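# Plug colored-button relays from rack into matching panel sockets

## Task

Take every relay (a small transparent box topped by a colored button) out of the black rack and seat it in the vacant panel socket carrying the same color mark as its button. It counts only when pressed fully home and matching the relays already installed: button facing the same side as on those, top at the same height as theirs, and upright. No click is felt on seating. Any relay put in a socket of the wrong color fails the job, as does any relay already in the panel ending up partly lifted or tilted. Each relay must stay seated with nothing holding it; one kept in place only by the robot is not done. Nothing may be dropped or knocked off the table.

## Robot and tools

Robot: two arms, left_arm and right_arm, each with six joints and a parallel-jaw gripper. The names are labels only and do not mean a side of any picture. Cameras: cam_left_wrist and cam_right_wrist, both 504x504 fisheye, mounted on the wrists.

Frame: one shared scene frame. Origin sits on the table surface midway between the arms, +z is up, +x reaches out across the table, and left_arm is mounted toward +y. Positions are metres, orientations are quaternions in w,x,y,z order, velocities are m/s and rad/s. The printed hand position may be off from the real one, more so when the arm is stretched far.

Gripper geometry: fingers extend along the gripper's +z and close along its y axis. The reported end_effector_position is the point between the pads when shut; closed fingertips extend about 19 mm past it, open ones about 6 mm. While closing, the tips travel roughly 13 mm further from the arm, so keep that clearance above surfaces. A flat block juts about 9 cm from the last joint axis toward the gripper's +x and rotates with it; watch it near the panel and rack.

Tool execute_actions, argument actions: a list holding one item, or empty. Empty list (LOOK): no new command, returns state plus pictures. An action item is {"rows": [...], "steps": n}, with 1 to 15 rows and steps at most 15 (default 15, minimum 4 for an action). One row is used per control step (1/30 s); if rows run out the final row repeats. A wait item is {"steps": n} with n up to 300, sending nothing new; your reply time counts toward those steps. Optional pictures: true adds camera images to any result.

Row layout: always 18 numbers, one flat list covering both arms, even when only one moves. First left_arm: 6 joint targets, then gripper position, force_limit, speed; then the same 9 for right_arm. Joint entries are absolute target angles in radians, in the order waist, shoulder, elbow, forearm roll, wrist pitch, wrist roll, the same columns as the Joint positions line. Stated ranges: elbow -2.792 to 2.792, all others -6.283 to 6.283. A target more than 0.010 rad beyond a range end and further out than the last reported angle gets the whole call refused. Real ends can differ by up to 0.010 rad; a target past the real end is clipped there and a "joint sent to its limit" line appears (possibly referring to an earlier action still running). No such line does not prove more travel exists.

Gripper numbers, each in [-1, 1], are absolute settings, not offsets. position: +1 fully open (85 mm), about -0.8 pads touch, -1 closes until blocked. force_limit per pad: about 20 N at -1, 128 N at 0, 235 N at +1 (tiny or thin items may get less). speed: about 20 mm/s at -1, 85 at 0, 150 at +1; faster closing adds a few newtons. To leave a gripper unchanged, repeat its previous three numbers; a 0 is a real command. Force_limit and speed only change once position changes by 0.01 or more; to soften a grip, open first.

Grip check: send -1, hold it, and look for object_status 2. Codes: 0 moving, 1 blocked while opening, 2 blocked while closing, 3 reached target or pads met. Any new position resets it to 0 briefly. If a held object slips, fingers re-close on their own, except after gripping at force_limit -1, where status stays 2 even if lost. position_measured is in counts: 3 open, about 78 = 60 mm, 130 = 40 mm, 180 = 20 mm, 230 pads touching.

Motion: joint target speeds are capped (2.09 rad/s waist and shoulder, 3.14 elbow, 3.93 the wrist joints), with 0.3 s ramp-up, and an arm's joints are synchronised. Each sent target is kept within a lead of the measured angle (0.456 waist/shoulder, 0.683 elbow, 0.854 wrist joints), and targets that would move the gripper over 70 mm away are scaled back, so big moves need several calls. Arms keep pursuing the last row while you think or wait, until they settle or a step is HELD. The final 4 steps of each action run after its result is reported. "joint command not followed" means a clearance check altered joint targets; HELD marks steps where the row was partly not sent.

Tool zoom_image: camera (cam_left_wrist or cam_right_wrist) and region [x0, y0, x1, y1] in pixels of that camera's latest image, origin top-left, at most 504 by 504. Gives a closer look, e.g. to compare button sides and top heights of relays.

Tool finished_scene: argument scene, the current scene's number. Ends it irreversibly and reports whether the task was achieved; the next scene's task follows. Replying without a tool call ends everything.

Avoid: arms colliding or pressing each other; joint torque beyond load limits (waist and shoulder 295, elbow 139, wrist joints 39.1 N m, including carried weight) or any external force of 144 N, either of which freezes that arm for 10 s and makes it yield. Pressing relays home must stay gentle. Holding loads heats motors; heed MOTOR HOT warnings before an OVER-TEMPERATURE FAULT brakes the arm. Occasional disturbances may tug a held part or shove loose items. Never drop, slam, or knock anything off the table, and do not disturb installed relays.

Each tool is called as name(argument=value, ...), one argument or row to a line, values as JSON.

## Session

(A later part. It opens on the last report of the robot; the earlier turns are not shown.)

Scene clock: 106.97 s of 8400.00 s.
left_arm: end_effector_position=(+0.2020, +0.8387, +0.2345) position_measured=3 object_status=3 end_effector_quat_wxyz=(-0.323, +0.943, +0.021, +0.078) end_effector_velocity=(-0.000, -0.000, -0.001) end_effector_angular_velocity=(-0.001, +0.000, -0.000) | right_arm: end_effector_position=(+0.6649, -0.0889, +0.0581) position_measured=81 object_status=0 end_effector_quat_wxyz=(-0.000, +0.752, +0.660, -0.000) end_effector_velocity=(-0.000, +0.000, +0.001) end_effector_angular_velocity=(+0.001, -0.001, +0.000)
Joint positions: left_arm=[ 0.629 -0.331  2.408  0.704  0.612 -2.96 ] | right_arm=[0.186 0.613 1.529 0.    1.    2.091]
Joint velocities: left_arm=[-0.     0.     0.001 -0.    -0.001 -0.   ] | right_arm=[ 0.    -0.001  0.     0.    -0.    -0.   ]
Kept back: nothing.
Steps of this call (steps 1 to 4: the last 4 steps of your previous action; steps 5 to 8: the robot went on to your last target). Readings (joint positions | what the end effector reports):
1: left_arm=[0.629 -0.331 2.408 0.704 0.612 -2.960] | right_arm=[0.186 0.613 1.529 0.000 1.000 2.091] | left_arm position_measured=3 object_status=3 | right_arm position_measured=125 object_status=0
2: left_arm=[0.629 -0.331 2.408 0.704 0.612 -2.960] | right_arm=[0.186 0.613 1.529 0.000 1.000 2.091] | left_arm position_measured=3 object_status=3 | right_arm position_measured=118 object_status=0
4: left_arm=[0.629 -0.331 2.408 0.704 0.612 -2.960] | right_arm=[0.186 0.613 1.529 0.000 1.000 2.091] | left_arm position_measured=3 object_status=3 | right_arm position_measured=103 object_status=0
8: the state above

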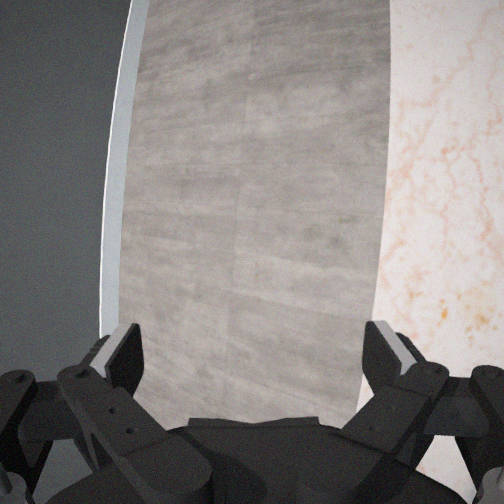

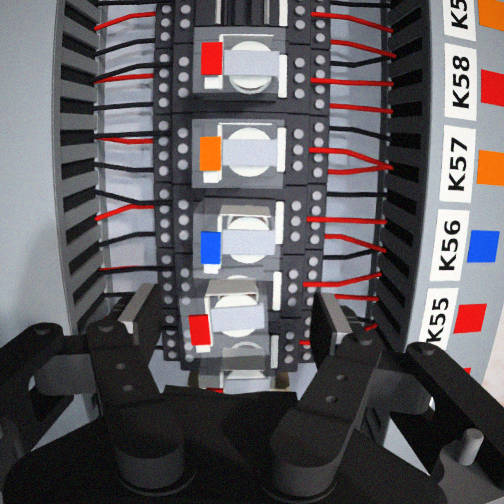

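execute_actions(
  actions=[
    {"rows":[[0.629,-0.331,2.408,0.704,0.612,-2.96,1,0,0,0.1857,0.6006,1.5167,0,1.0243,2.0905,0.4,-0.5,0],[0.629,-0.331,2.408,0.704,0.612,-2.96,1,0,0,0.1857,0.5900,1.5085,0,1.0431,2.0905,0.4,-0.5,0],[0.629,-0.331,2.408,0.704,0.612,-2.96,1,0,0,0.1857,0.565,1.4885,0,1.0881,2.0905,0.4,-0.5,0]],"steps":14},
  ],
)

execute_actions(
  actions=[
    {"steps":6},
  ],
  pictures=true,
)

zoom_image(
  camera="cam_right_wrist",
  region=[150,150,350,350],
)

Scene clock: 107.83 s of 8400.00 s.
left_arm: end_effector_position=(+0.2020, +0.8387, +0.2345) position_measured=3 object_status=3 end_effector_quat_wxyz=(-0.323, +0.943, +0.021, +0.078) end_effector_velocity=(+0.001, -0.001, -0.000) end_effector_angular_velocity=(-0.000, -0.002, -0.001) | right_arm: end_effector_position=(+0.6649, -0.0888, +0.1177) position_measured=78 object_status=3 end_effector_quat_wxyz=(-0.000, +0.752, +0.660, +0.000) end_effector_velocity=(-0.001, +0.000, -0.004) end_effector_angular_velocity=(-0.003, +0.005, +0.002)
Joint positions: left_arm=[ 0.629 -0.331  2.408  0.704  0.612 -2.96 ] | right_arm=[0.186 0.565 1.489 0.    1.088 2.091]
Joint velocities: left_arm=[-0.001 -0.     0.001 -0.    -0.002 -0.001] | right_arm=[ 0.001  0.004 -0.    -0.001  0.002 -0.   ]
Steps of this call (steps 1 to 15: the robot went on to your last target; step 16: nothing new was sent; steps 17 to 26: the first 10 steps of this action). Readings (joint positions | what the end effector reports):
17: left_arm=[0.629 -0.331 2.408 0.704 0.612 -2.960] | right_arm=[0.186 0.613 1.529 0.000 1.000 2.091] | left_arm position_measured=3 object_status=3 | right_arm position_measured=78 object_status=3
18: left_arm=[0.629 -0.331 2.408 0.704 0.612 -2.960] | right_arm=[0.186 0.610 1.526 -0.000 1.006 2.091] | left_arm position_measured=3 object_status=3 | right_arm position_measured=78 object_status=3
20: left_arm=[0.629 -0.331 2.408 0.704 0.612 -2.960] | right_arm=[0.186 0.587 1.506 -0.000 1.048 2.091] | left_arm position_measured=3 object_status=3 | right_arm position_measured=78 object_status=3
24: left_arm=[0.629 -0.331 2.408 0.704 0.612 -2.960] | right_arm=[0.186 0.564 1.489 0.000 1.088 2.091] | left_arm position_measured=3 object_status=3 | right_arm position_measured=78 object_status=3
26: the state above

Scene clock: 108.03 s of 8400.00 s.
left_arm: end_effector_position=(+0.2020, +0.8387, +0.2345) position_measured=3 object_status=3 end_effector_quat_wxyz=(-0.323, +0.943, +0.021, +0.078) end_effector_velocity=(+0.001, -0.000, +0.000) end_effector_angular_velocity=(+0.000, -0.002, -0.001) | right_arm: end_effector_position=(+0.6650, -0.0888, +0.1176) position_measured=78 object_status=3 end_effector_quat_wxyz=(+0.000, +0.752, +0.660, +0.000) end_effector_velocity=(-0.000, +0.001, -0.000) end_effector_angular_velocity=(-0.000, +0.000, +0.001)
Joint positions: left_arm=[ 0.629 -0.331  2.408  0.704  0.612 -2.96 ] | right_arm=[0.186 0.565 1.489 0.    1.088 2.091]
Joint velocities: left_arm=[-0.001 -0.    -0.    -0.    -0.001 -0.001] | right_arm=[ 0.001  0.001 -0.001 -0.     0.    -0.   ]
Kept back: nothing.
Steps of this call (steps 1 to 4: the last 4 steps of your previous action; steps 5 to 6: the robot went on to your last target). Readings (joint positions | what the end effector reports):
1: left_arm=[0.629 -0.331 2.408 0.704 0.612 -2.960] | right_arm=[0.186 0.565 1.489 0.000 1.088 2.091] | left_arm position_measured=3 object_status=3 | right_arm position_measured=78 object_status=3
2: left_arm=[0.629 -0.331 2.408 0.704 0.612 -2.960] | right_arm=[0.186 0.565 1.489 0.000 1.088 2.091] | left_arm position_measured=3 object_status=3 | right_arm position_measured=78 object_status=3
4: left_arm=[0.629 -0.331 2.408 0.704 0.612 -2.960] | right_arm=[0.186 0.565 1.489 0.000 1.088 2.091] | left_arm position_measured=3 object_status=3 | right_arm position_measured=78 object_status=3
6: the state above

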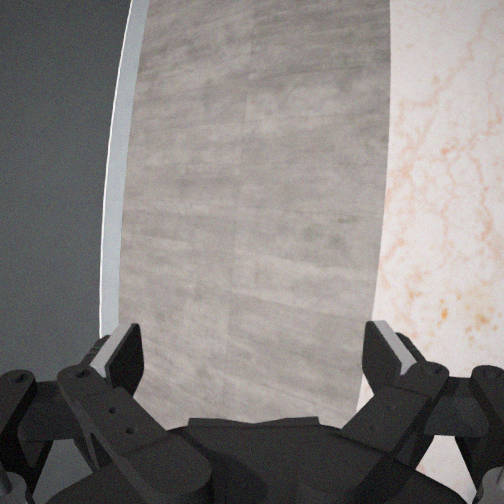

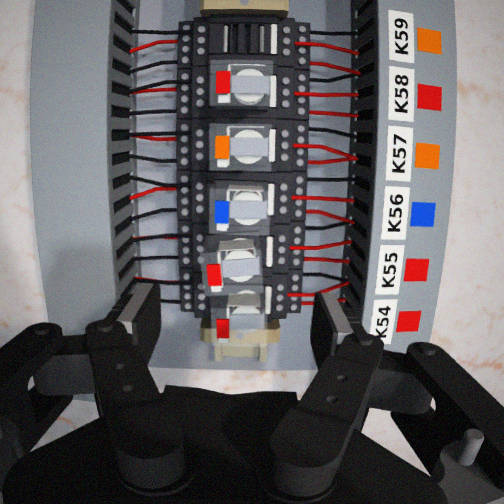

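Region (150, 150, 350, 350) of cam_right_wrist's 504x504 image, scaled by 2.520, with more detail than that image has.

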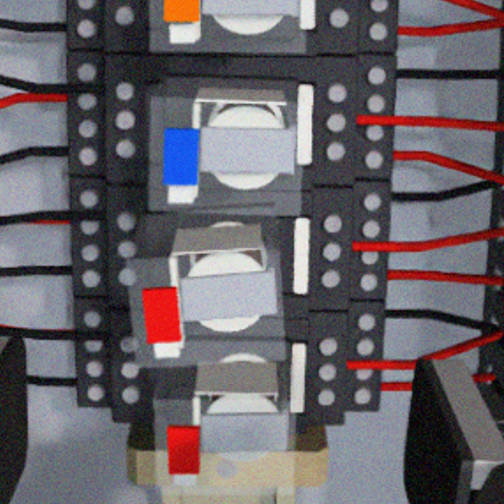

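execute_actions(
  actions=[
    {"rows":[[0.629,-0.331,2.408,0.704,0.612,-2.96,1,0,0,0.1857,0.5388,1.4676,0,1.1352,2.0895,0.4,-0.5,0],[0.629,-0.331,2.408,0.704,0.612,-2.96,1,0,0,0.1857,0.5388,1.4676,0,1.1352,2.0895,0.4,-0.5,0],[0.629,-0.331,2.408,0.704,0.612,-2.96,1,0,0,0.1857,0.5388,1.4676,0,1.1352,2.0895,0.4,-0.5,0],[0.629,-0.331,2.408,0.704,0.612,-2.96,1,0,0,0.2,0.528,1.485,0,1.1286,0.5697,0.4,-0.5,0]],"steps":15},
  ],
)

execute_actions(
  actions=[
    {"steps":14},
  ],
  pictures=true,
)

zoom_image(
  camera="cam_right_wrist",
  region=[60,100,450,400],
)

Scene clock: 109.53 s of 8400.00 s.
left_arm: end_effector_position=(+0.2020, +0.8387, +0.2345) position_measured=3 object_status=3 end_effector_quat_wxyz=(-0.323, +0.943, +0.021, +0.078) end_effector_velocity=(-0.000, +0.000, +0.000) end_effector_angular_velocity=(+0.000, -0.000, +0.001) | right_arm: end_effector_position=(+0.6585, -0.0864, +0.1516) position_measured=78 object_status=3 end_effector_quat_wxyz=(+0.001, +0.623, +0.782, +0.002) end_effector_velocity=(-0.038, +0.025, -0.010) end_effector_angular_velocity=(-0.017, +0.012, +3.007)
Joint positions: left_arm=[ 0.629 -0.331  2.408  0.704  0.612 -2.96 ] | right_arm=[0.191 0.532 1.475 0.    1.131 1.74 ]
Joint velocities: left_arm=[ 0.001 -0.    -0.     0.     0.    -0.   ] | right_arm=[ 0.046 -0.021  0.054 -0.001 -0.016 -2.96 ]
Steps of this call (steps 1 to 15: the robot went on to your last target; steps 16 to 34: nothing new was sent; steps 35 to 45: the first 11 steps of this action). Readings (joint positions | what the end effector reports):
35: left_arm=[0.629 -0.331 2.408 0.704 0.612 -2.960] | right_arm=[0.186 0.565 1.488 -0.000 1.088 2.091] | left_arm position_measured=3 object_status=3 | right_arm position_measured=78 object_status=3
36: left_arm=[0.629 -0.331 2.408 0.704 0.612 -2.960] | right_arm=[0.186 0.562 1.486 -0.000 1.095 2.091] | left_arm position_measured=3 object_status=3 | right_arm position_measured=78 object_status=3
38: left_arm=[0.629 -0.331 2.408 0.704 0.612 -2.960] | right_arm=[0.186 0.542 1.469 -0.000 1.130 2.090] | left_arm position_measured=3 object_status=3 | right_arm position_measured=78 object_status=3
42: left_arm=[0.629 -0.331 2.408 0.704 0.612 -2.960] | right_arm=[0.188 0.535 1.471 0.000 1.133 1.976] | left_arm position_measured=3 object_status=3 | right_arm position_measured=78 object_status=3
45: the state above

Scene clock: 110.00 s of 8400.00 s.
left_arm: end_effector_position=(+0.2020, +0.8387, +0.2345) position_measured=3 object_status=3 end_effector_quat_wxyz=(-0.323, +0.943, +0.021, +0.078) end_effector_velocity=(-0.001, -0.000, -0.000) end_effector_angular_velocity=(-0.000, +0.002, -0.000) | right_arm: end_effector_position=(+0.6513, -0.0818, +0.1497) position_measured=78 object_status=3 end_effector_quat_wxyz=(-0.000, +0.083, +0.997, -0.000) end_effector_velocity=(+0.000, -0.000, +0.000) end_effector_angular_velocity=(-0.000, -0.000, +0.044)
Joint positions: left_arm=[ 0.629 -0.331  2.408  0.704  0.612 -2.96 ] | right_arm=[ 0.2    0.528  1.485 -0.     1.129  0.571]
Joint velocities: left_arm=[0.001 0.    0.001 0.    0.    0.002] | right_arm=[-0.    -0.     0.    -0.001 -0.    -0.043]
Kept back: nothing.
Steps of this call (steps 1 to 4: the last 4 steps of your previous action; steps 5 to 14: the robot went on to your last target). Readings (joint positions | what the end effector reports):
1: left_arm=[0.629 -0.331 2.408 0.704 0.612 -2.960] | right_arm=[0.193 0.531 1.477 0.000 1.131 1.632] | left_arm position_measured=3 object_status=3 | right_arm position_measured=78 object_status=3
2: left_arm=[0.629 -0.331 2.408 0.704 0.612 -2.960] | right_arm=[0.194 0.531 1.478 0.000 1.130 1.510] | left_arm position_measured=3 object_status=3 | right_arm position_measured=78 object_status=3
4: left_arm=[0.629 -0.331 2.408 0.704 0.612 -2.960] | right_arm=[0.196 0.530 1.481 -0.000 1.130 1.252] | left_arm position_measured=3 object_status=3 | right_arm position_measured=78 object_status=3
8: left_arm=[0.629 -0.331 2.408 0.704 0.612 -2.960] | right_arm=[0.199 0.529 1.484 -0.000 1.129 0.812] | left_arm position_measured=3 object_status=3 | right_arm position_measured=78 object_status=3
14: the state above

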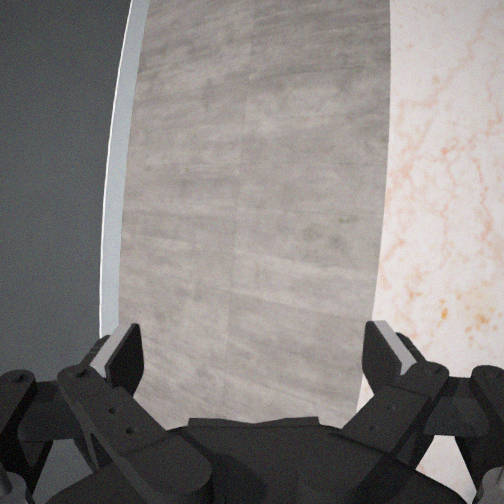

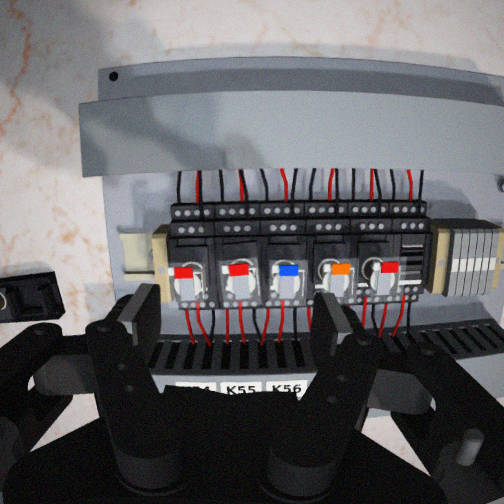

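Region (60, 100, 450, 400) of cam_right_wrist's 504x504 image, scaled by 1.292, with more detail than that image has; it fills the top 388 rows of this view, and the rest is white.

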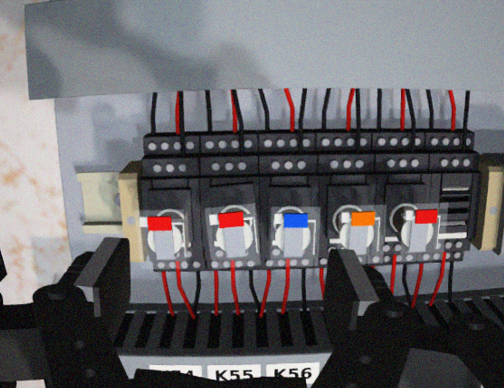

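zoom_image(
  camera="cam_right_wrist",
  region=[160,190,320,320],
)

zoom_image(
  camera="cam_right_wrist",
  region=[340,200,450,310],
)

Region (160, 190, 320, 320) of cam_right_wrist's 504x504 image, scaled by 3.150, with more detail than that image has; it fills the top 410 rows of this view, and the rest is white.

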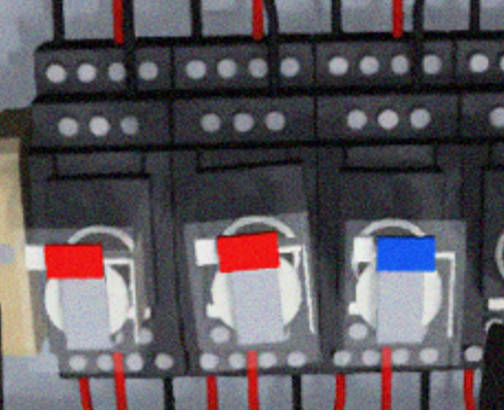

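Region (340, 200, 450, 310) of cam_right_wrist's 504x504 image, scaled by 4.582, with more detail than that image has.

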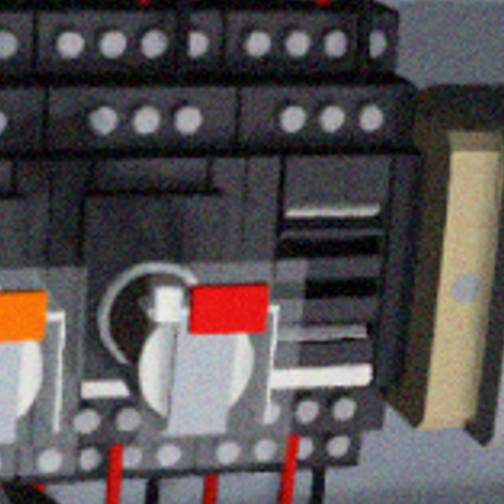

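execute_actions(
  actions=[
    {"rows":[[0.629,-0.331,2.408,0.704,0.612,-2.96,1,0,0,0.1857,0.5395,1.4664,0,1.1358,2.0905,0.4,-0.5,0]],"steps":15},
  ],
)

execute_actions(
  actions=[
    {"rows":[[0.629,-0.331,2.408,0.704,0.612,-2.96,1,0,0,0.1857,0.5395,1.4664,0,1.1358,2.0905,0.4,-0.5,0],[0.629,-0.331,2.408,0.704,0.612,-2.96,1,0,0,0.1857,0.5395,1.4664,0,1.1358,2.0905,0.4,-0.5,0],[0.629,-0.331,2.408,0.704,0.612,-2.96,1,0,0,0.1857,0.5395,1.4664,0,1.1358,2.0905,0.4,-0.5,0],[0.629,-0.331,2.408,0.704,0.612,-2.96,1,0,0,0.1857,0.6100,1.5262,0,1.0055,2.0905,0.4,-0.5,0]],"steps":15},
  ],
)

execute_actions(
  actions=[
    {"rows":[[0.629,-0.331,2.408,0.704,0.612,-2.96,1,0,0,0.1857,0.6100,1.5262,0,1.0055,2.0905,0.4,-0.5,0],[0.629,-0.331,2.408,0.704,0.612,-2.96,1,0,0,0.1857,0.6100,1.5262,0,1.0055,2.0905,-1,-0.5,-0.5]],"steps":15},
  ],
)

execute_actions(
  actions=[
    {"steps":18},
  ],
  pictures=true,
)

zoom_image(
  camera="cam_right_wrist",
  region=[160,200,320,360],
)

Scene clock: 110.80 s of 8400.00 s.
left_arm: end_effector_position=(+0.2020, +0.8387, +0.2345) position_measured=3 object_status=3 end_effector_quat_wxyz=(-0.323, +0.943, +0.021, +0.078) end_effector_velocity=(+0.000, +0.001, +0.001) end_effector_angular_velocity=(+0.001, -0.003, +0.002) | right_arm: end_effector_position=(+0.6596, -0.0870, +0.1498) position_measured=78 object_status=3 end_effector_quat_wxyz=(+0.000, +0.427, +0.904, +0.000) end_effector_velocity=(+0.026, -0.017, -0.001) end_effector_angular_velocity=(-0.000, +0.003, -3.845)
Joint positions: left_arm=[ 0.629 -0.331  2.408  0.704  0.612 -2.96 ] | right_arm=[ 0.19   0.536  1.472 -0.     1.133  1.278]
Joint velocities: left_arm=[ 0.001 -0.    -0.001 -0.    -0.002 -0.002] | right_arm=[-0.031  0.026 -0.04   0.     0.017  3.814]
Steps of this call (steps 1 to 13: the robot went on to your last target; steps 14 to 24: the first 11 steps of this action). Readings (joint positions | what the end effector reports):
14: left_arm=[0.629 -0.331 2.408 0.704 0.612 -2.960] | right_arm=[0.200 0.528 1.485 -0.000 1.129 0.570] | left_arm position_measured=3 object_status=3 | right_arm position_measured=78 object_status=3
15: left_arm=[0.629 -0.331 2.408 0.704 0.612 -2.960] | right_arm=[0.200 0.528 1.485 -0.000 1.129 0.576] | left_arm position_measured=3 object_status=3 | right_arm position_measured=78 object_status=3
17: left_arm=[0.629 -0.331 2.408 0.704 0.612 -2.960] | right_arm=[0.199 0.528 1.484 -0.000 1.129 0.633] | left_arm position_measured=3 object_status=3 | right_arm position_measured=78 object_status=3
21: left_arm=[0.629 -0.331 2.408 0.704 0.612 -2.960] | right_arm=[0.194 0.532 1.478 -0.000 1.131 0.919] | left_arm position_measured=3 object_status=3 | right_arm position_measured=78 object_status=3
24: the state above

Scene clock: 111.30 s of 8400.00 s.
left_arm: end_effector_position=(+0.2020, +0.8387, +0.2345) position_measured=3 object_status=3 end_effector_quat_wxyz=(-0.323, +0.943, +0.021, +0.078) end_effector_velocity=(+0.000, +0.000, +0.001) end_effector_angular_velocity=(+0.001, -0.001, +0.001) | right_arm: end_effector_position=(+0.6648, -0.0890, +0.0613) position_measured=78 object_status=3 end_effector_quat_wxyz=(-0.000, +0.751, +0.660, -0.001) end_effector_velocity=(+0.010, +0.004, +0.001) end_effector_angular_velocity=(+0.012, -0.029, -0.004)
Joint positions: left_arm=[ 0.629 -0.331  2.408  0.704  0.612 -2.96 ] | right_arm=[ 0.186  0.611  1.526 -0.     1.006  2.09 ]
Joint velocities: left_arm=[-0.001 -0.    -0.001  0.     0.    -0.001] | right_arm=[-0.     0.    -0.003  0.    -0.029  0.003]
Steps of this call (steps 1 to 4: the last 4 steps of your previous action; steps 5 to 15: the first 11 steps of this action). Readings (joint positions | what the end effector reports):
5: left_arm=[0.629 -0.331 2.408 0.704 0.612 -2.960] | right_arm=[0.187 0.538 1.468 -0.000 1.135 1.847] | left_arm position_measured=3 object_status=3 | right_arm position_measured=78 object_status=3
6: left_arm=[0.629 -0.331 2.408 0.704 0.612 -2.960] | right_arm=[0.186 0.539 1.467 -0.000 1.135 1.924] | left_arm position_measured=3 object_status=3 | right_arm position_measured=78 object_status=3
8: left_arm=[0.629 -0.331 2.408 0.704 0.612 -2.960] | right_arm=[0.186 0.539 1.467 -0.000 1.136 2.033] | left_arm position_measured=3 object_status=3 | right_arm position_measured=78 object_status=3
12: left_arm=[0.629 -0.331 2.408 0.704 0.612 -2.960] | right_arm=[0.186 0.587 1.508 -0.000 1.048 2.089] | left_arm position_measured=3 object_status=3 | right_arm position_measured=78 object_status=3
15: the state above

Scene clock: 111.80 s of 8400.00 s.
left_arm: end_effector_position=(+0.2020, +0.8387, +0.2345) position_measured=3 object_status=3 end_effector_quat_wxyz=(-0.323, +0.943, +0.021, +0.078) end_effector_velocity=(+0.001, -0.000, -0.000) end_effector_angular_velocity=(+0.000, -0.001, -0.002) | right_arm: end_effector_position=(+0.6651, -0.0888, +0.0620) position_measured=111 object_status=0 end_effector_quat_wxyz=(-0.000, +0.752, +0.660, -0.000) end_effector_velocity=(-0.000, +0.000, -0.000) end_effector_angular_velocity=(-0.000, +0.000, +0.001)
Joint positions: left_arm=[ 0.629 -0.331  2.408  0.704  0.612 -2.96 ] | right_arm=[ 0.186  0.61   1.526 -0.     1.006  2.09 ]
Joint velocities: left_arm=[-0.001  0.     0.    -0.    -0.002  0.   ] | right_arm=[ 0.001  0.    -0.    -0.    -0.     0.   ]
Steps of this call (steps 1 to 4: the last 4 steps of your previous action; steps 5 to 15: the first 11 steps of this action). Readings (joint positions | what the end effector reports):
5: left_arm=[0.629 -0.331 2.408 0.704 0.612 -2.960] | right_arm=[0.186 0.610 1.526 -0.000 1.006 2.090] | left_arm position_measured=3 object_status=3 | right_arm position_measured=78 object_status=3
6: left_arm=[0.629 -0.331 2.408 0.704 0.612 -2.960] | right_arm=[0.186 0.610 1.526 -0.000 1.006 2.090] | left_arm position_measured=3 object_status=3 | right_arm position_measured=78 object_status=0
8: left_arm=[0.629 -0.331 2.408 0.704 0.612 -2.960] | right_arm=[0.186 0.610 1.526 -0.000 1.006 2.090] | left_arm position_measured=3 object_status=3 | right_arm position_measured=81 object_status=0
12: left_arm=[0.629 -0.331 2.408 0.704 0.612 -2.960] | right_arm=[0.186 0.610 1.526 -0.000 1.006 2.090] | left_arm position_measured=3 object_status=3 | right_arm position_measured=97 object_status=0
15: the state above

Scene clock: 112.40 s of 8400.00 s.
left_arm: end_effector_position=(+0.2020, +0.8387, +0.2345) position_measured=3 object_status=3 end_effector_quat_wxyz=(-0.323, +0.943, +0.021, +0.078) end_effector_velocity=(+0.000, +0.000, +0.000) end_effector_angular_velocity=(+0.000, -0.001, +0.000) | right_arm: end_effector_position=(+0.6651, -0.0888, +0.0621) position_measured=163 object_status=2 end_effector_quat_wxyz=(-0.000, +0.752, +0.660, -0.000) end_effector_velocity=(-0.000, -0.000, -0.000) end_effector_angular_velocity=(-0.001, +0.000, +0.001)
Joint positions: left_arm=[ 0.629 -0.331  2.408  0.704  0.612 -2.96 ] | right_arm=[0.186 0.61  1.526 0.    1.005 2.09 ]
Joint velocities: left_arm=[ 0.    -0.    -0.001  0.    -0.    -0.   ] | right_arm=[ 0.    -0.     0.    -0.001  0.     0.   ]
Kept back: nothing.
Steps of this call (steps 1 to 4: the last 4 steps of your previous action; steps 5 to 15: the robot went on to your last target; steps 16 to 18: nothing new was sent). Readings (joint positions | what the end effector reports):
1: left_arm=[0.629 -0.331 2.408 0.704 0.612 -2.960] | right_arm=[0.186 0.610 1.526 -0.000 1.006 2.090] | left_arm position_measured=3 object_status=3 | right_arm position_measured=115 object_status=0
2: left_arm=[0.629 -0.331 2.408 0.704 0.612 -2.960] | right_arm=[0.186 0.610 1.526 0.000 1.006 2.090] | left_arm position_measured=3 object_status=3 | right_arm position_measured=120 object_status=0
4: left_arm=[0.629 -0.331 2.408 0.704 0.612 -2.960] | right_arm=[0.186 0.610 1.526 0.000 1.006 2.090] | left_arm position_measured=3 object_status=3 | right_arm position_measured=129 object_status=0
8: left_arm=[0.629 -0.331 2.408 0.704 0.612 -2.960] | right_arm=[0.186 0.610 1.526 0.000 1.005 2.091] | left_arm position_measured=3 object_status=3 | right_arm position_measured=148 object_status=0
18: the state above
All arms were judged still, so your last target was given up. Only a new action makes them travel on or press farther. Fingers that are still opening or closing keep moving.

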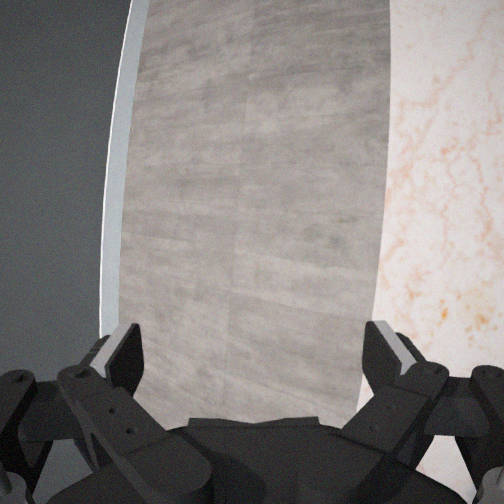

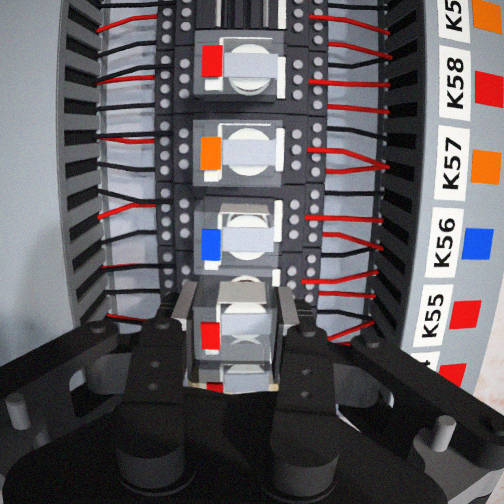

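Region (160, 200, 320, 360) of cam_right_wrist's 504x504 image, scaled by 3.150, with more detail than that image has.

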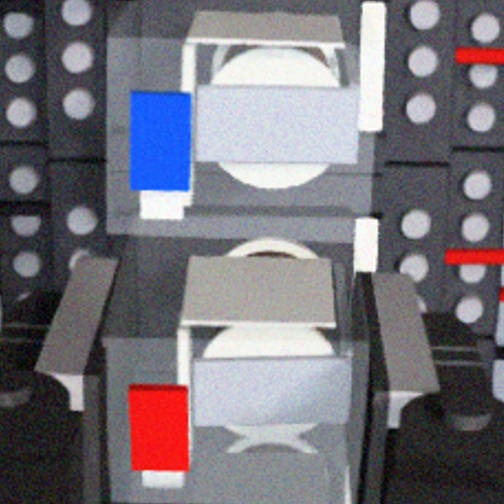

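execute_actions(
  actions=[
    {"rows":[[0.629,-0.331,2.408,0.704,0.612,-2.96,1,0,0,0.1857,0.6034,1.5195,0,1.0187,2.0905,-1,-0.5,-0.5],[0.629,-0.331,2.408,0.704,0.612,-2.96,1,0,0,0.1857,0.5900,1.5085,0,1.0431,2.0905,-1,-0.5,-0.5],[0.629,-0.331,2.408,0.704,0.612,-2.96,1,0,0,0.1857,0.5395,1.4664,0,1.1358,2.0905,-1,-0.5,-0.5],[0.629,-0.331,2.408,0.704,0.612,-2.96,1,0,0,0.1857,0.5395,1.4664,0,1.1358,2.0905,-1,-0.5,-0.5],[0.629,-0.331,2.408,0.704,0.612,-2.96,1,0,0,0.1857,0.5395,1.4664,0,1.1358,2.0905,-1,-0.5,-0.5],[0.629,-0.331,2.408,0.704,0.612,-2.96,1,0,0,0.1857,0.5395,1.4664,0,1.1358,2.0905,-1,-0.5,-0.5],[0.629,-0.331,2.408,0.704,0.612,-2.96,1,0,0,0.1857,0.5395,1.4664,0,1.1358,2.0905,-1,-0.5,-0.5],[0.629,-0.331,2.408,0.704,0.612,-2.96,1,0,0,0.1857,0.5395,1.4664,0,1.1358,2.0905,-1,-0.5,-0.5],[0.629,-0.331,2.408,0.704,0.612,-2.96,1,0,0,0.1857,0.5395,1.4664,0,1.1358,2.0905,-1,-0.5,-0.5],[0.629,-0.331,2.408,0.704,0.612,-2.96,1,0,0,0.0036,0.375,1.72,0,1.0466,1.778,-1,-0.5,-0.5]],"steps":15},
  ],
)

execute_actions(
  actions=[
    {"rows":[[0.629,-0.331,2.408,0.704,0.612,-2.96,1,0,0,0.0036,0.375,1.72,0,1.0466,1.778,-1,-0.5,-0.5]],"steps":14},
  ],
)

execute_actions(
  actions=[
    {"rows":[[0.629,-0.331,2.408,0.704,0.612,-2.96,1,0,0,0.0036,0.4767,1.8014,0,0.8635,1.778,-1,-0.5,-0.5]],"steps":15},
  ],
  pictures=true,
)

Scene clock: 113.60 s of 8400.00 s.
left_arm: end_effector_position=(+0.2020, +0.8387, +0.2345) position_measured=3 object_status=3 end_effector_quat_wxyz=(-0.323, +0.943, +0.021, +0.078) end_effector_velocity=(+0.001, -0.000, -0.000) end_effector_angular_velocity=(+0.000, +0.000, -0.003) | right_arm: end_effector_position=(+0.6623, -0.0930, +0.1496) position_measured=163 object_status=2 end_effector_quat_wxyz=(-0.000, +0.751, +0.661, -0.000) end_effector_velocity=(-0.055, -0.201, -0.014) end_effector_angular_velocity=(-0.014, +0.038, +0.163)
Joint positions: left_arm=[ 0.629 -0.331  2.408  0.704  0.612 -2.96 ] | right_arm=[0.182 0.536 1.472 0.    1.135 2.084]
Joint velocities: left_arm=[-0.001 -0.     0.    -0.    -0.001  0.002] | right_arm=[-0.201 -0.169  0.302  0.001 -0.092 -0.364]
Steps of this call (steps 1 to 25: nothing new was sent; steps 26 to 36: the first 11 steps of this action). Readings (joint positions | what the end effector reports):
26: left_arm=[0.629 -0.331 2.408 0.704 0.612 -2.960] | right_arm=[0.186 0.610 1.526 0.000 1.005 2.091] | left_arm position_measured=3 object_status=3 | right_arm position_measured=163 object_status=2
27: left_arm=[0.629 -0.331 2.408 0.704 0.612 -2.960] | right_arm=[0.186 0.607 1.524 0.000 1.011 2.091] | left_arm position_measured=3 object_status=3 | right_arm position_measured=163 object_status=2
29: left_arm=[0.629 -0.331 2.408 0.704 0.612 -2.960] | right_arm=[0.186 0.586 1.505 0.000 1.051 2.091] | left_arm position_measured=3 object_status=3 | right_arm position_measured=163 object_status=2
33: left_arm=[0.629 -0.331 2.408 0.704 0.612 -2.960] | right_arm=[0.186 0.539 1.466 0.000 1.135 2.091] | left_arm position_measured=3 object_status=3 | right_arm position_measured=163 object_status=2
36: the state above

Scene clock: 114.07 s of 8400.00 s.
left_arm: end_effector_position=(+0.2020, +0.8387, +0.2345) position_measured=3 object_status=3 end_effector_quat_wxyz=(-0.323, +0.943, +0.021, +0.078) end_effector_velocity=(+0.000, -0.001, -0.000) end_effector_angular_velocity=(-0.000, -0.000, -0.001) | right_arm: end_effector_position=(+0.6017, -0.2545, +0.1506) position_measured=163 object_status=2 end_effector_quat_wxyz=(+0.000, +0.707, +0.707, +0.000) end_effector_velocity=(-0.002, +0.000, -0.003) end_effector_angular_velocity=(-0.001, +0.005, +0.003)
Joint positions: left_arm=[ 0.629 -0.331  2.408  0.704  0.612 -2.96 ] | right_arm=[ 0.004  0.375  1.72  -0.     1.047  1.778]
Joint velocities: left_arm=[-0.002 -0.     0.001  0.    -0.    -0.001] | right_arm=[ 0.001  0.001  0.003 -0.    -0.    -0.001]
Steps of this call (steps 1 to 4: the last 4 steps of your previous action; steps 5 to 14: the first 10 steps of this action). Readings (joint positions | what the end effector reports):
5: left_arm=[0.629 -0.331 2.408 0.704 0.612 -2.960] | right_arm=[0.090 0.454 1.599 -0.000 1.090 1.927] | left_arm position_measured=3 object_status=3 | right_arm position_measured=163 object_status=2
6: left_arm=[0.629 -0.331 2.408 0.704 0.612 -2.960] | right_arm=[0.070 0.435 1.628 -0.000 1.079 1.892] | left_arm position_measured=3 object_status=3 | right_arm position_measured=163 object_status=2
8: left_arm=[0.629 -0.331 2.408 0.704 0.612 -2.960] | right_arm=[0.030 0.399 1.683 -0.000 1.060 1.823] | left_arm position_measured=3 object_status=3 | right_arm position_measured=163 object_status=2
12: left_arm=[0.629 -0.331 2.408 0.704 0.612 -2.960] | right_arm=[0.004 0.375 1.720 -0.000 1.047 1.778] | left_arm position_measured=3 object_status=3 | right_arm position_measured=163 object_status=2
14: the state above

Scene clock: 114.57 s of 8400.00 s.
left_arm: end_effector_position=(+0.2020, +0.8387, +0.2345) position_measured=3 object_status=3 end_effector_quat_wxyz=(-0.323, +0.943, +0.021, +0.078) end_effector_velocity=(+0.000, +0.000, +0.000) end_effector_angular_velocity=(+0.001, -0.001, -0.001) | right_arm: end_effector_position=(+0.6002, -0.2550, +0.0408) position_measured=163 object_status=2 end_effector_quat_wxyz=(-0.000, +0.707, +0.707, -0.000) end_effector_velocity=(-0.000, +0.000, -0.001) end_effector_angular_velocity=(+0.000, +0.001, -0.000)
Joint positions: left_arm=[ 0.629 -0.331  2.408  0.704  0.612 -2.96 ] | right_arm=[ 0.004  0.477  1.801 -0.     0.864  1.778]
Joint velocities: left_arm=[ 0.001  0.    -0.001  0.    -0.001  0.001] | right_arm=[ 0.     0.001  0.     0.001 -0.    -0.   ]
Steps of this call (steps 1 to 4: the last 4 steps of your previous action; steps 5 to 15: the first 11 steps of this action). Readings (joint positions | what the end effector reports):
5: left_arm=[0.629 -0.331 2.408 0.704 0.612 -2.960] | right_arm=[0.004 0.375 1.720 -0.000 1.046 1.778] | left_arm position_measured=3 object_status=3 | right_arm position_measured=163 object_status=2
6: left_arm=[0.629 -0.331 2.408 0.704 0.612 -2.960] | right_arm=[0.004 0.378 1.723 0.000 1.039 1.778] | left_arm position_measured=3 object_status=3 | right_arm position_measured=163 object_status=2
8: left_arm=[0.629 -0.331 2.408 0.704 0.612 -2.960] | right_arm=[0.004 0.407 1.746 0.000 0.987 1.778] | left_arm position_measured=3 object_status=3 | right_arm position_measured=163 object_status=2
12: left_arm=[0.629 -0.331 2.408 0.704 0.612 -2.960] | right_arm=[0.004 0.474 1.799 -0.000 0.871 1.778] | left_arm position_measured=3 object_status=3 | right_arm position_measured=163 object_status=2
15: the state above

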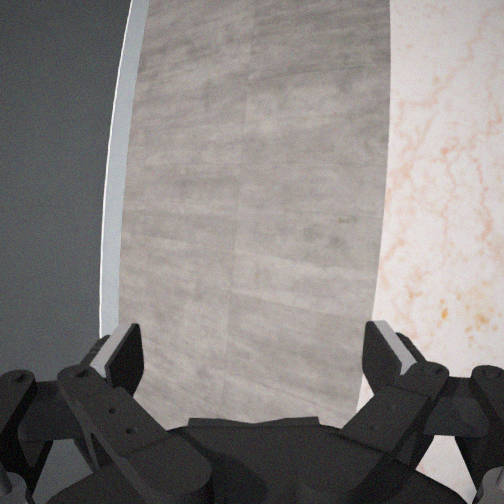

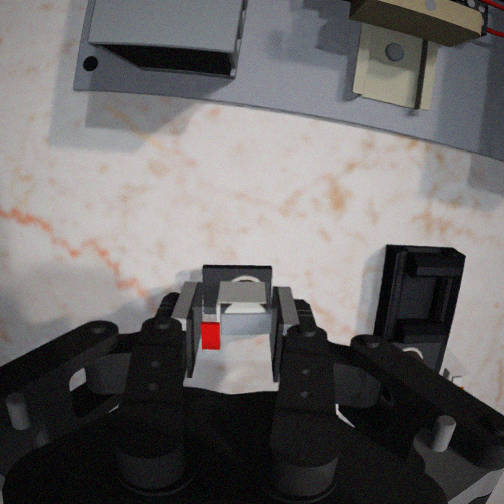

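execute_actions(
  actions=[
    {"rows":[[0.629,-0.331,2.408,0.704,0.612,-2.96,1,0,0,0.0036,0.4821,1.8042,0,0.8553,1.778,-1,-0.5,-0.5],[0.629,-0.331,2.408,0.704,0.612,-2.96,1,0,0,0.0036,0.4842,1.8053,0,0.8521,1.778,-1,-0.5,-0.5],[0.629,-0.331,2.408,0.704,0.612,-2.96,1,0,0,0.0036,0.4864,1.8064,0,0.8488,1.778,-1,-0.5,-0.5],[0.629,-0.331,2.408,0.704,0.612,-2.96,1,0,0,0.0036,0.4885,1.8075,0,0.8456,1.778,-1,-0.5,-0.5],[0.629,-0.331,2.408,0.704,0.612,-2.96,1,0,0,0.0036,0.4885,1.8075,0,0.8456,1.778,-1,-0.5,-0.5],[0.629,-0.331,2.408,0.704,0.612,-2.96,1,0,0,0.0036,0.4885,1.8075,0,0.8456,1.778,-1,-0.5,-0.5],[0.629,-0.331,2.408,0.704,0.612,-2.96,1,0,0,0.0036,0.4885,1.8075,0,0.8456,1.778,0.1,-0.5,0]],"steps":15},
  ],
)

execute_actions(
  actions=[
    {"steps":10},
  ],
  pictures=true,
)

zoom_image(
  camera="cam_right_wrist",
  region=[160,230,330,400],
)

Scene clock: 115.20 s of 8400.00 s.
left_arm: end_effector_position=(+0.2020, +0.8387, +0.2345) position_measured=3 object_status=3 end_effector_quat_wxyz=(-0.323, +0.943, +0.021, +0.078) end_effector_velocity=(+0.001, +0.000, +0.001) end_effector_angular_velocity=(+0.001, -0.001, -0.002) | right_arm: end_effector_position=(+0.5999, -0.2550, +0.0300) position_measured=147 object_status=0 end_effector_quat_wxyz=(-0.000, +0.707, +0.707, -0.000) end_effector_velocity=(-0.000, +0.000, -0.001) end_effector_angular_velocity=(-0.001, +0.002, +0.001)
Joint positions: left_arm=[ 0.629 -0.331  2.408  0.704  0.612 -2.96 ] | right_arm=[0.004 0.488 1.808 0.    0.846 1.778]
Joint velocities: left_arm=[-0.001 -0.    -0.001  0.    -0.     0.001] | right_arm=[ 0.     0.002  0.    -0.001  0.     0.   ]
Steps of this call (steps 1 to 4: the last 4 steps of your previous action; steps 5 to 8: the robot went on to your last target; steps 9 to 19: the first 11 steps of this action). Readings (joint positions | what the end effector reports):
9: left_arm=[0.629 -0.331 2.408 0.704 0.612 -2.960] | right_arm=[0.004 0.477 1.801 -0.000 0.863 1.778] | left_arm position_measured=3 object_status=3 | right_arm position_measured=163 object_status=2
10: left_arm=[0.629 -0.331 2.408 0.704 0.612 -2.960] | right_arm=[0.004 0.479 1.803 0.000 0.859 1.778] | left_arm position_measured=3 object_status=3 | right_arm position_measured=163 object_status=2
12: left_arm=[0.629 -0.331 2.408 0.704 0.612 -2.960] | right_arm=[0.004 0.485 1.806 0.000 0.850 1.778] | left_arm position_measured=3 object_status=3 | right_arm position_measured=163 object_status=2
16: left_arm=[0.629 -0.331 2.408 0.704 0.612 -2.960] | right_arm=[0.004 0.488 1.807 0.000 0.846 1.778] | left_arm position_measured=3 object_status=3 | right_arm position_measured=163 object_status=0
19: the state above

Scene clock: 115.53 s of 8400.00 s.
left_arm: end_effector_position=(+0.2020, +0.8387, +0.2345) position_measured=3 object_status=3 end_effector_quat_wxyz=(-0.323, +0.943, +0.021, +0.078) end_effector_velocity=(-0.000, -0.000, -0.000) end_effector_angular_velocity=(-0.001, -0.000, +0.002) | right_arm: end_effector_position=(+0.6000, -0.2550, +0.0300) position_measured=117 object_status=0 end_effector_quat_wxyz=(+0.000, +0.707, +0.707, +0.000) end_effector_velocity=(+0.000, +0.000, +0.001) end_effector_angular_velocity=(+0.000, -0.001, +0.000)
Joint positions: left_arm=[ 0.629 -0.331  2.408  0.704  0.612 -2.96 ] | right_arm=[0.004 0.488 1.808 0.    0.846 1.778]
Joint velocities: left_arm=[ 0.    -0.     0.     0.     0.    -0.001] | right_arm=[ 0.    -0.001 -0.     0.     0.     0.   ]
Kept back: nothing.
Steps of this call (steps 1 to 4: the last 4 steps of your previous action; steps 5 to 10: the robot went on to your last target). Readings (joint positions | what the end effector reports):
1: left_arm=[0.629 -0.331 2.408 0.704 0.612 -2.960] | right_arm=[0.004 0.488 1.808 0.000 0.846 1.778] | left_arm position_measured=3 object_status=3 | right_arm position_measured=140 object_status=0
2: left_arm=[0.629 -0.331 2.408 0.704 0.612 -2.960] | right_arm=[0.004 0.488 1.808 0.000 0.846 1.778] | left_arm position_measured=3 object_status=3 | right_arm position_measured=133 object_status=0
4: left_arm=[0.629 -0.331 2.408 0.704 0.612 -2.960] | right_arm=[0.004 0.488 1.808 0.000 0.846 1.778] | left_arm position_measured=3 object_status=3 | right_arm position_measured=121 object_status=0
8: left_arm=[0.629 -0.331 2.408 0.704 0.612 -2.960] | right_arm=[0.004 0.488 1.808 0.000 0.846 1.778] | left_arm position_measured=3 object_status=3 | right_arm position_measured=117 object_status=0
10: the state above

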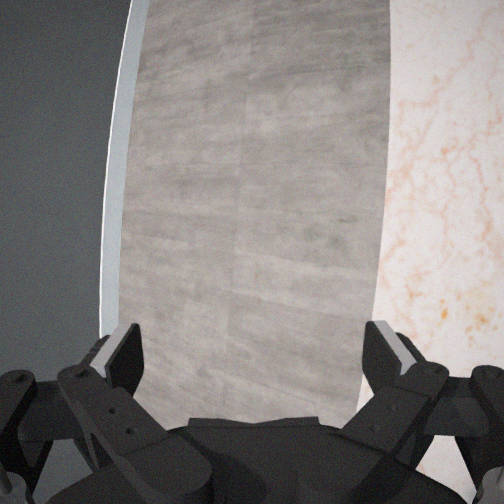

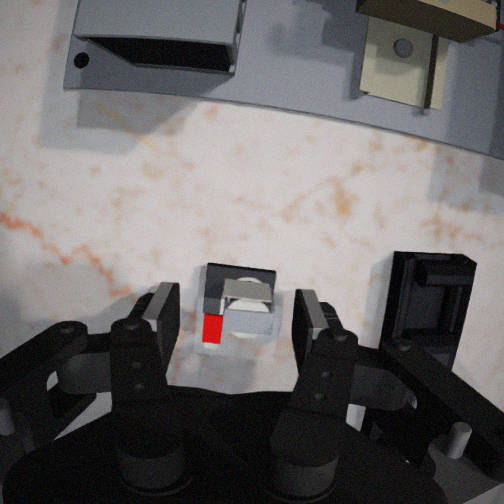

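Region (160, 230, 330, 400) of cam_right_wrist's 504x504 image, scaled by 2.965, with more detail than that image has.

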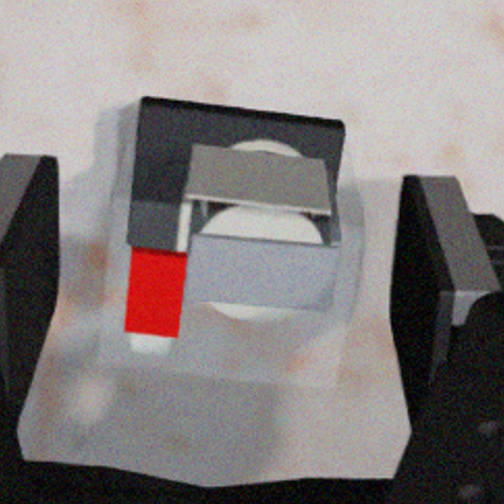

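execute_actions(
  actions=[
    {"rows":[[0.629,-0.331,2.408,0.704,0.612,-2.96,1,0,0,0.0036,0.4853,1.8058,0,0.8505,1.778,0.1,-0.5,0],[0.629,-0.331,2.408,0.704,0.612,-2.96,1,0,0,0.0036,0.4853,1.8058,0,0.8505,1.778,0.1,-0.5,0],[0.629,-0.331,2.408,0.704,0.612,-2.96,1,0,0,0.0036,0.4853,1.8058,0,0.8505,1.778,0.1,-0.5,0],[0.629,-0.331,2.408,0.704,0.612,-2.96,1,0,0,0.0036,0.4853,1.8058,0,0.8505,1.778,0.1,-0.5,0],[0.629,-0.331,2.408,0.704,0.612,-2.96,1,0,0,0.0036,0.4853,1.8058,0,0.8505,1.778,-1,-0.5,0]],"steps":15},
  ],
)

execute_actions(
  actions=[
    {"steps":8},
  ],
  pictures=true,
)

zoom_image(
  camera="cam_right_wrist",
  region=[160,230,330,400],
)

Scene clock: 116.20 s of 8400.00 s.
left_arm: end_effector_position=(+0.2020, +0.8387, +0.2345) position_measured=3 object_status=3 end_effector_quat_wxyz=(-0.323, +0.943, +0.021, +0.078) end_effector_velocity=(-0.001, -0.000, -0.001) end_effector_angular_velocity=(-0.001, +0.003, +0.000) | right_arm: end_effector_position=(+0.6000, -0.2550, +0.0329) position_measured=147 object_status=0 end_effector_quat_wxyz=(-0.000, +0.707, +0.707, -0.000) end_effector_velocity=(-0.000, -0.000, +0.000) end_effector_angular_velocity=(+0.000, +0.000, -0.000)
Joint positions: left_arm=[ 0.629 -0.331  2.408  0.704  0.612 -2.96 ] | right_arm=[ 0.004  0.485  1.806 -0.     0.85   1.778]
Joint velocities: left_arm=[ 0.001  0.001  0.001 -0.     0.001  0.001] | right_arm=[-0.    -0.001  0.     0.     0.    -0.   ]
Steps of this call (steps 1 to 9: the robot went on to your last target; steps 10 to 20: the first 11 steps of this action). Readings (joint positions | what the end effector reports):
10: left_arm=[0.629 -0.331 2.408 0.704 0.612 -2.960] | right_arm=[0.004 0.488 1.807 -0.000 0.846 1.778] | left_arm position_measured=3 object_status=3 | right_arm position_measured=117 object_status=3
11: left_arm=[0.629 -0.331 2.408 0.704 0.612 -2.960] | right_arm=[0.004 0.487 1.807 -0.000 0.848 1.778] | left_arm position_measured=3 object_status=3 | right_arm position_measured=117 object_status=3
13: left_arm=[0.629 -0.331 2.408 0.704 0.612 -2.960] | right_arm=[0.004 0.486 1.806 -0.000 0.850 1.778] | left_arm position_measured=3 object_status=3 | right_arm position_measured=117 object_status=3
17: left_arm=[0.629 -0.331 2.408 0.704 0.612 -2.960] | right_arm=[0.004 0.486 1.806 -0.000 0.850 1.778] | left_arm position_measured=3 object_status=3 | right_arm position_measured=126 object_status=0
20: the state above

Scene clock: 116.47 s of 8400.00 s.
left_arm: end_effector_position=(+0.2020, +0.8387, +0.2345) position_measured=3 object_status=3 end_effector_quat_wxyz=(-0.323, +0.943, +0.021, +0.078) end_effector_velocity=(-0.001, +0.001, +0.000) end_effector_angular_velocity=(+0.000, +0.000, +0.002) | right_arm: end_effector_position=(+0.6000, -0.2550, +0.0330) position_measured=163 object_status=2 end_effector_quat_wxyz=(+0.000, +0.707, +0.707, -0.000) end_effector_velocity=(+0.000, -0.001, +0.001) end_effector_angular_velocity=(-0.000, -0.001, -0.001)
Joint positions: left_arm=[ 0.629 -0.331  2.408  0.704  0.612 -2.96 ] | right_arm=[ 0.004  0.485  1.806 -0.     0.851  1.778]
Joint velocities: left_arm=[ 0.002  0.    -0.001 -0.     0.001 -0.   ] | right_arm=[-0.001 -0.001  0.    -0.     0.     0.   ]
Kept back: nothing.
Steps of this call (steps 1 to 4: the last 4 steps of your previous action; steps 5 to 8: the robot went on to your last target). Readings (joint positions | what the end effector reports):
1: left_arm=[0.629 -0.331 2.408 0.704 0.612 -2.960] | right_arm=[0.004 0.485 1.806 -0.000 0.850 1.778] | left_arm position_measured=3 object_status=3 | right_arm position_measured=155 object_status=0
2: left_arm=[0.629 -0.331 2.408 0.704 0.612 -2.960] | right_arm=[0.004 0.485 1.806 -0.000 0.851 1.778] | left_arm position_measured=3 object_status=3 | right_arm position_measured=162 object_status=0
4: left_arm=[0.629 -0.331 2.408 0.704 0.612 -2.960] | right_arm=[0.004 0.485 1.806 -0.000 0.851 1.778] | left_arm position_measured=3 object_status=3 | right_arm position_measured=163 object_status=0
8: the state above

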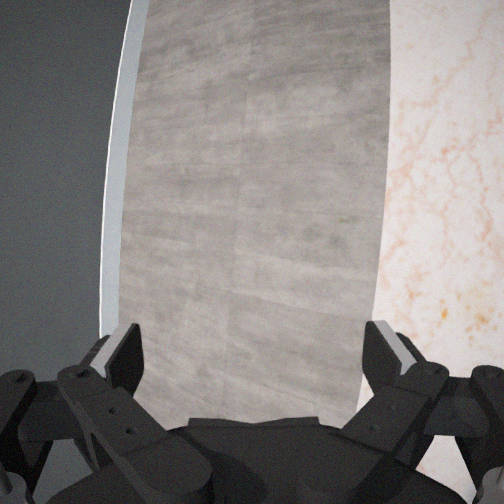

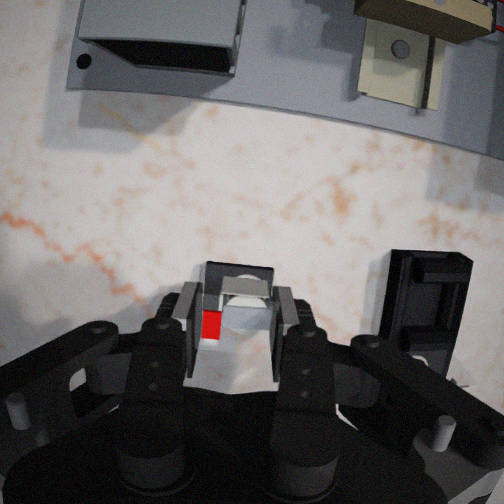

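Region (160, 230, 330, 400) of cam_right_wrist's 504x504 image, scaled by 2.965, with more detail than that image has.

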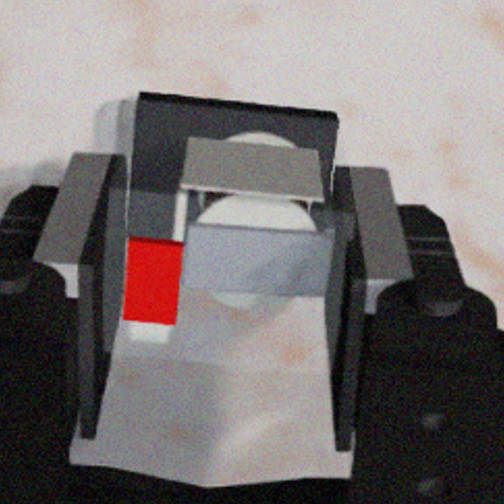

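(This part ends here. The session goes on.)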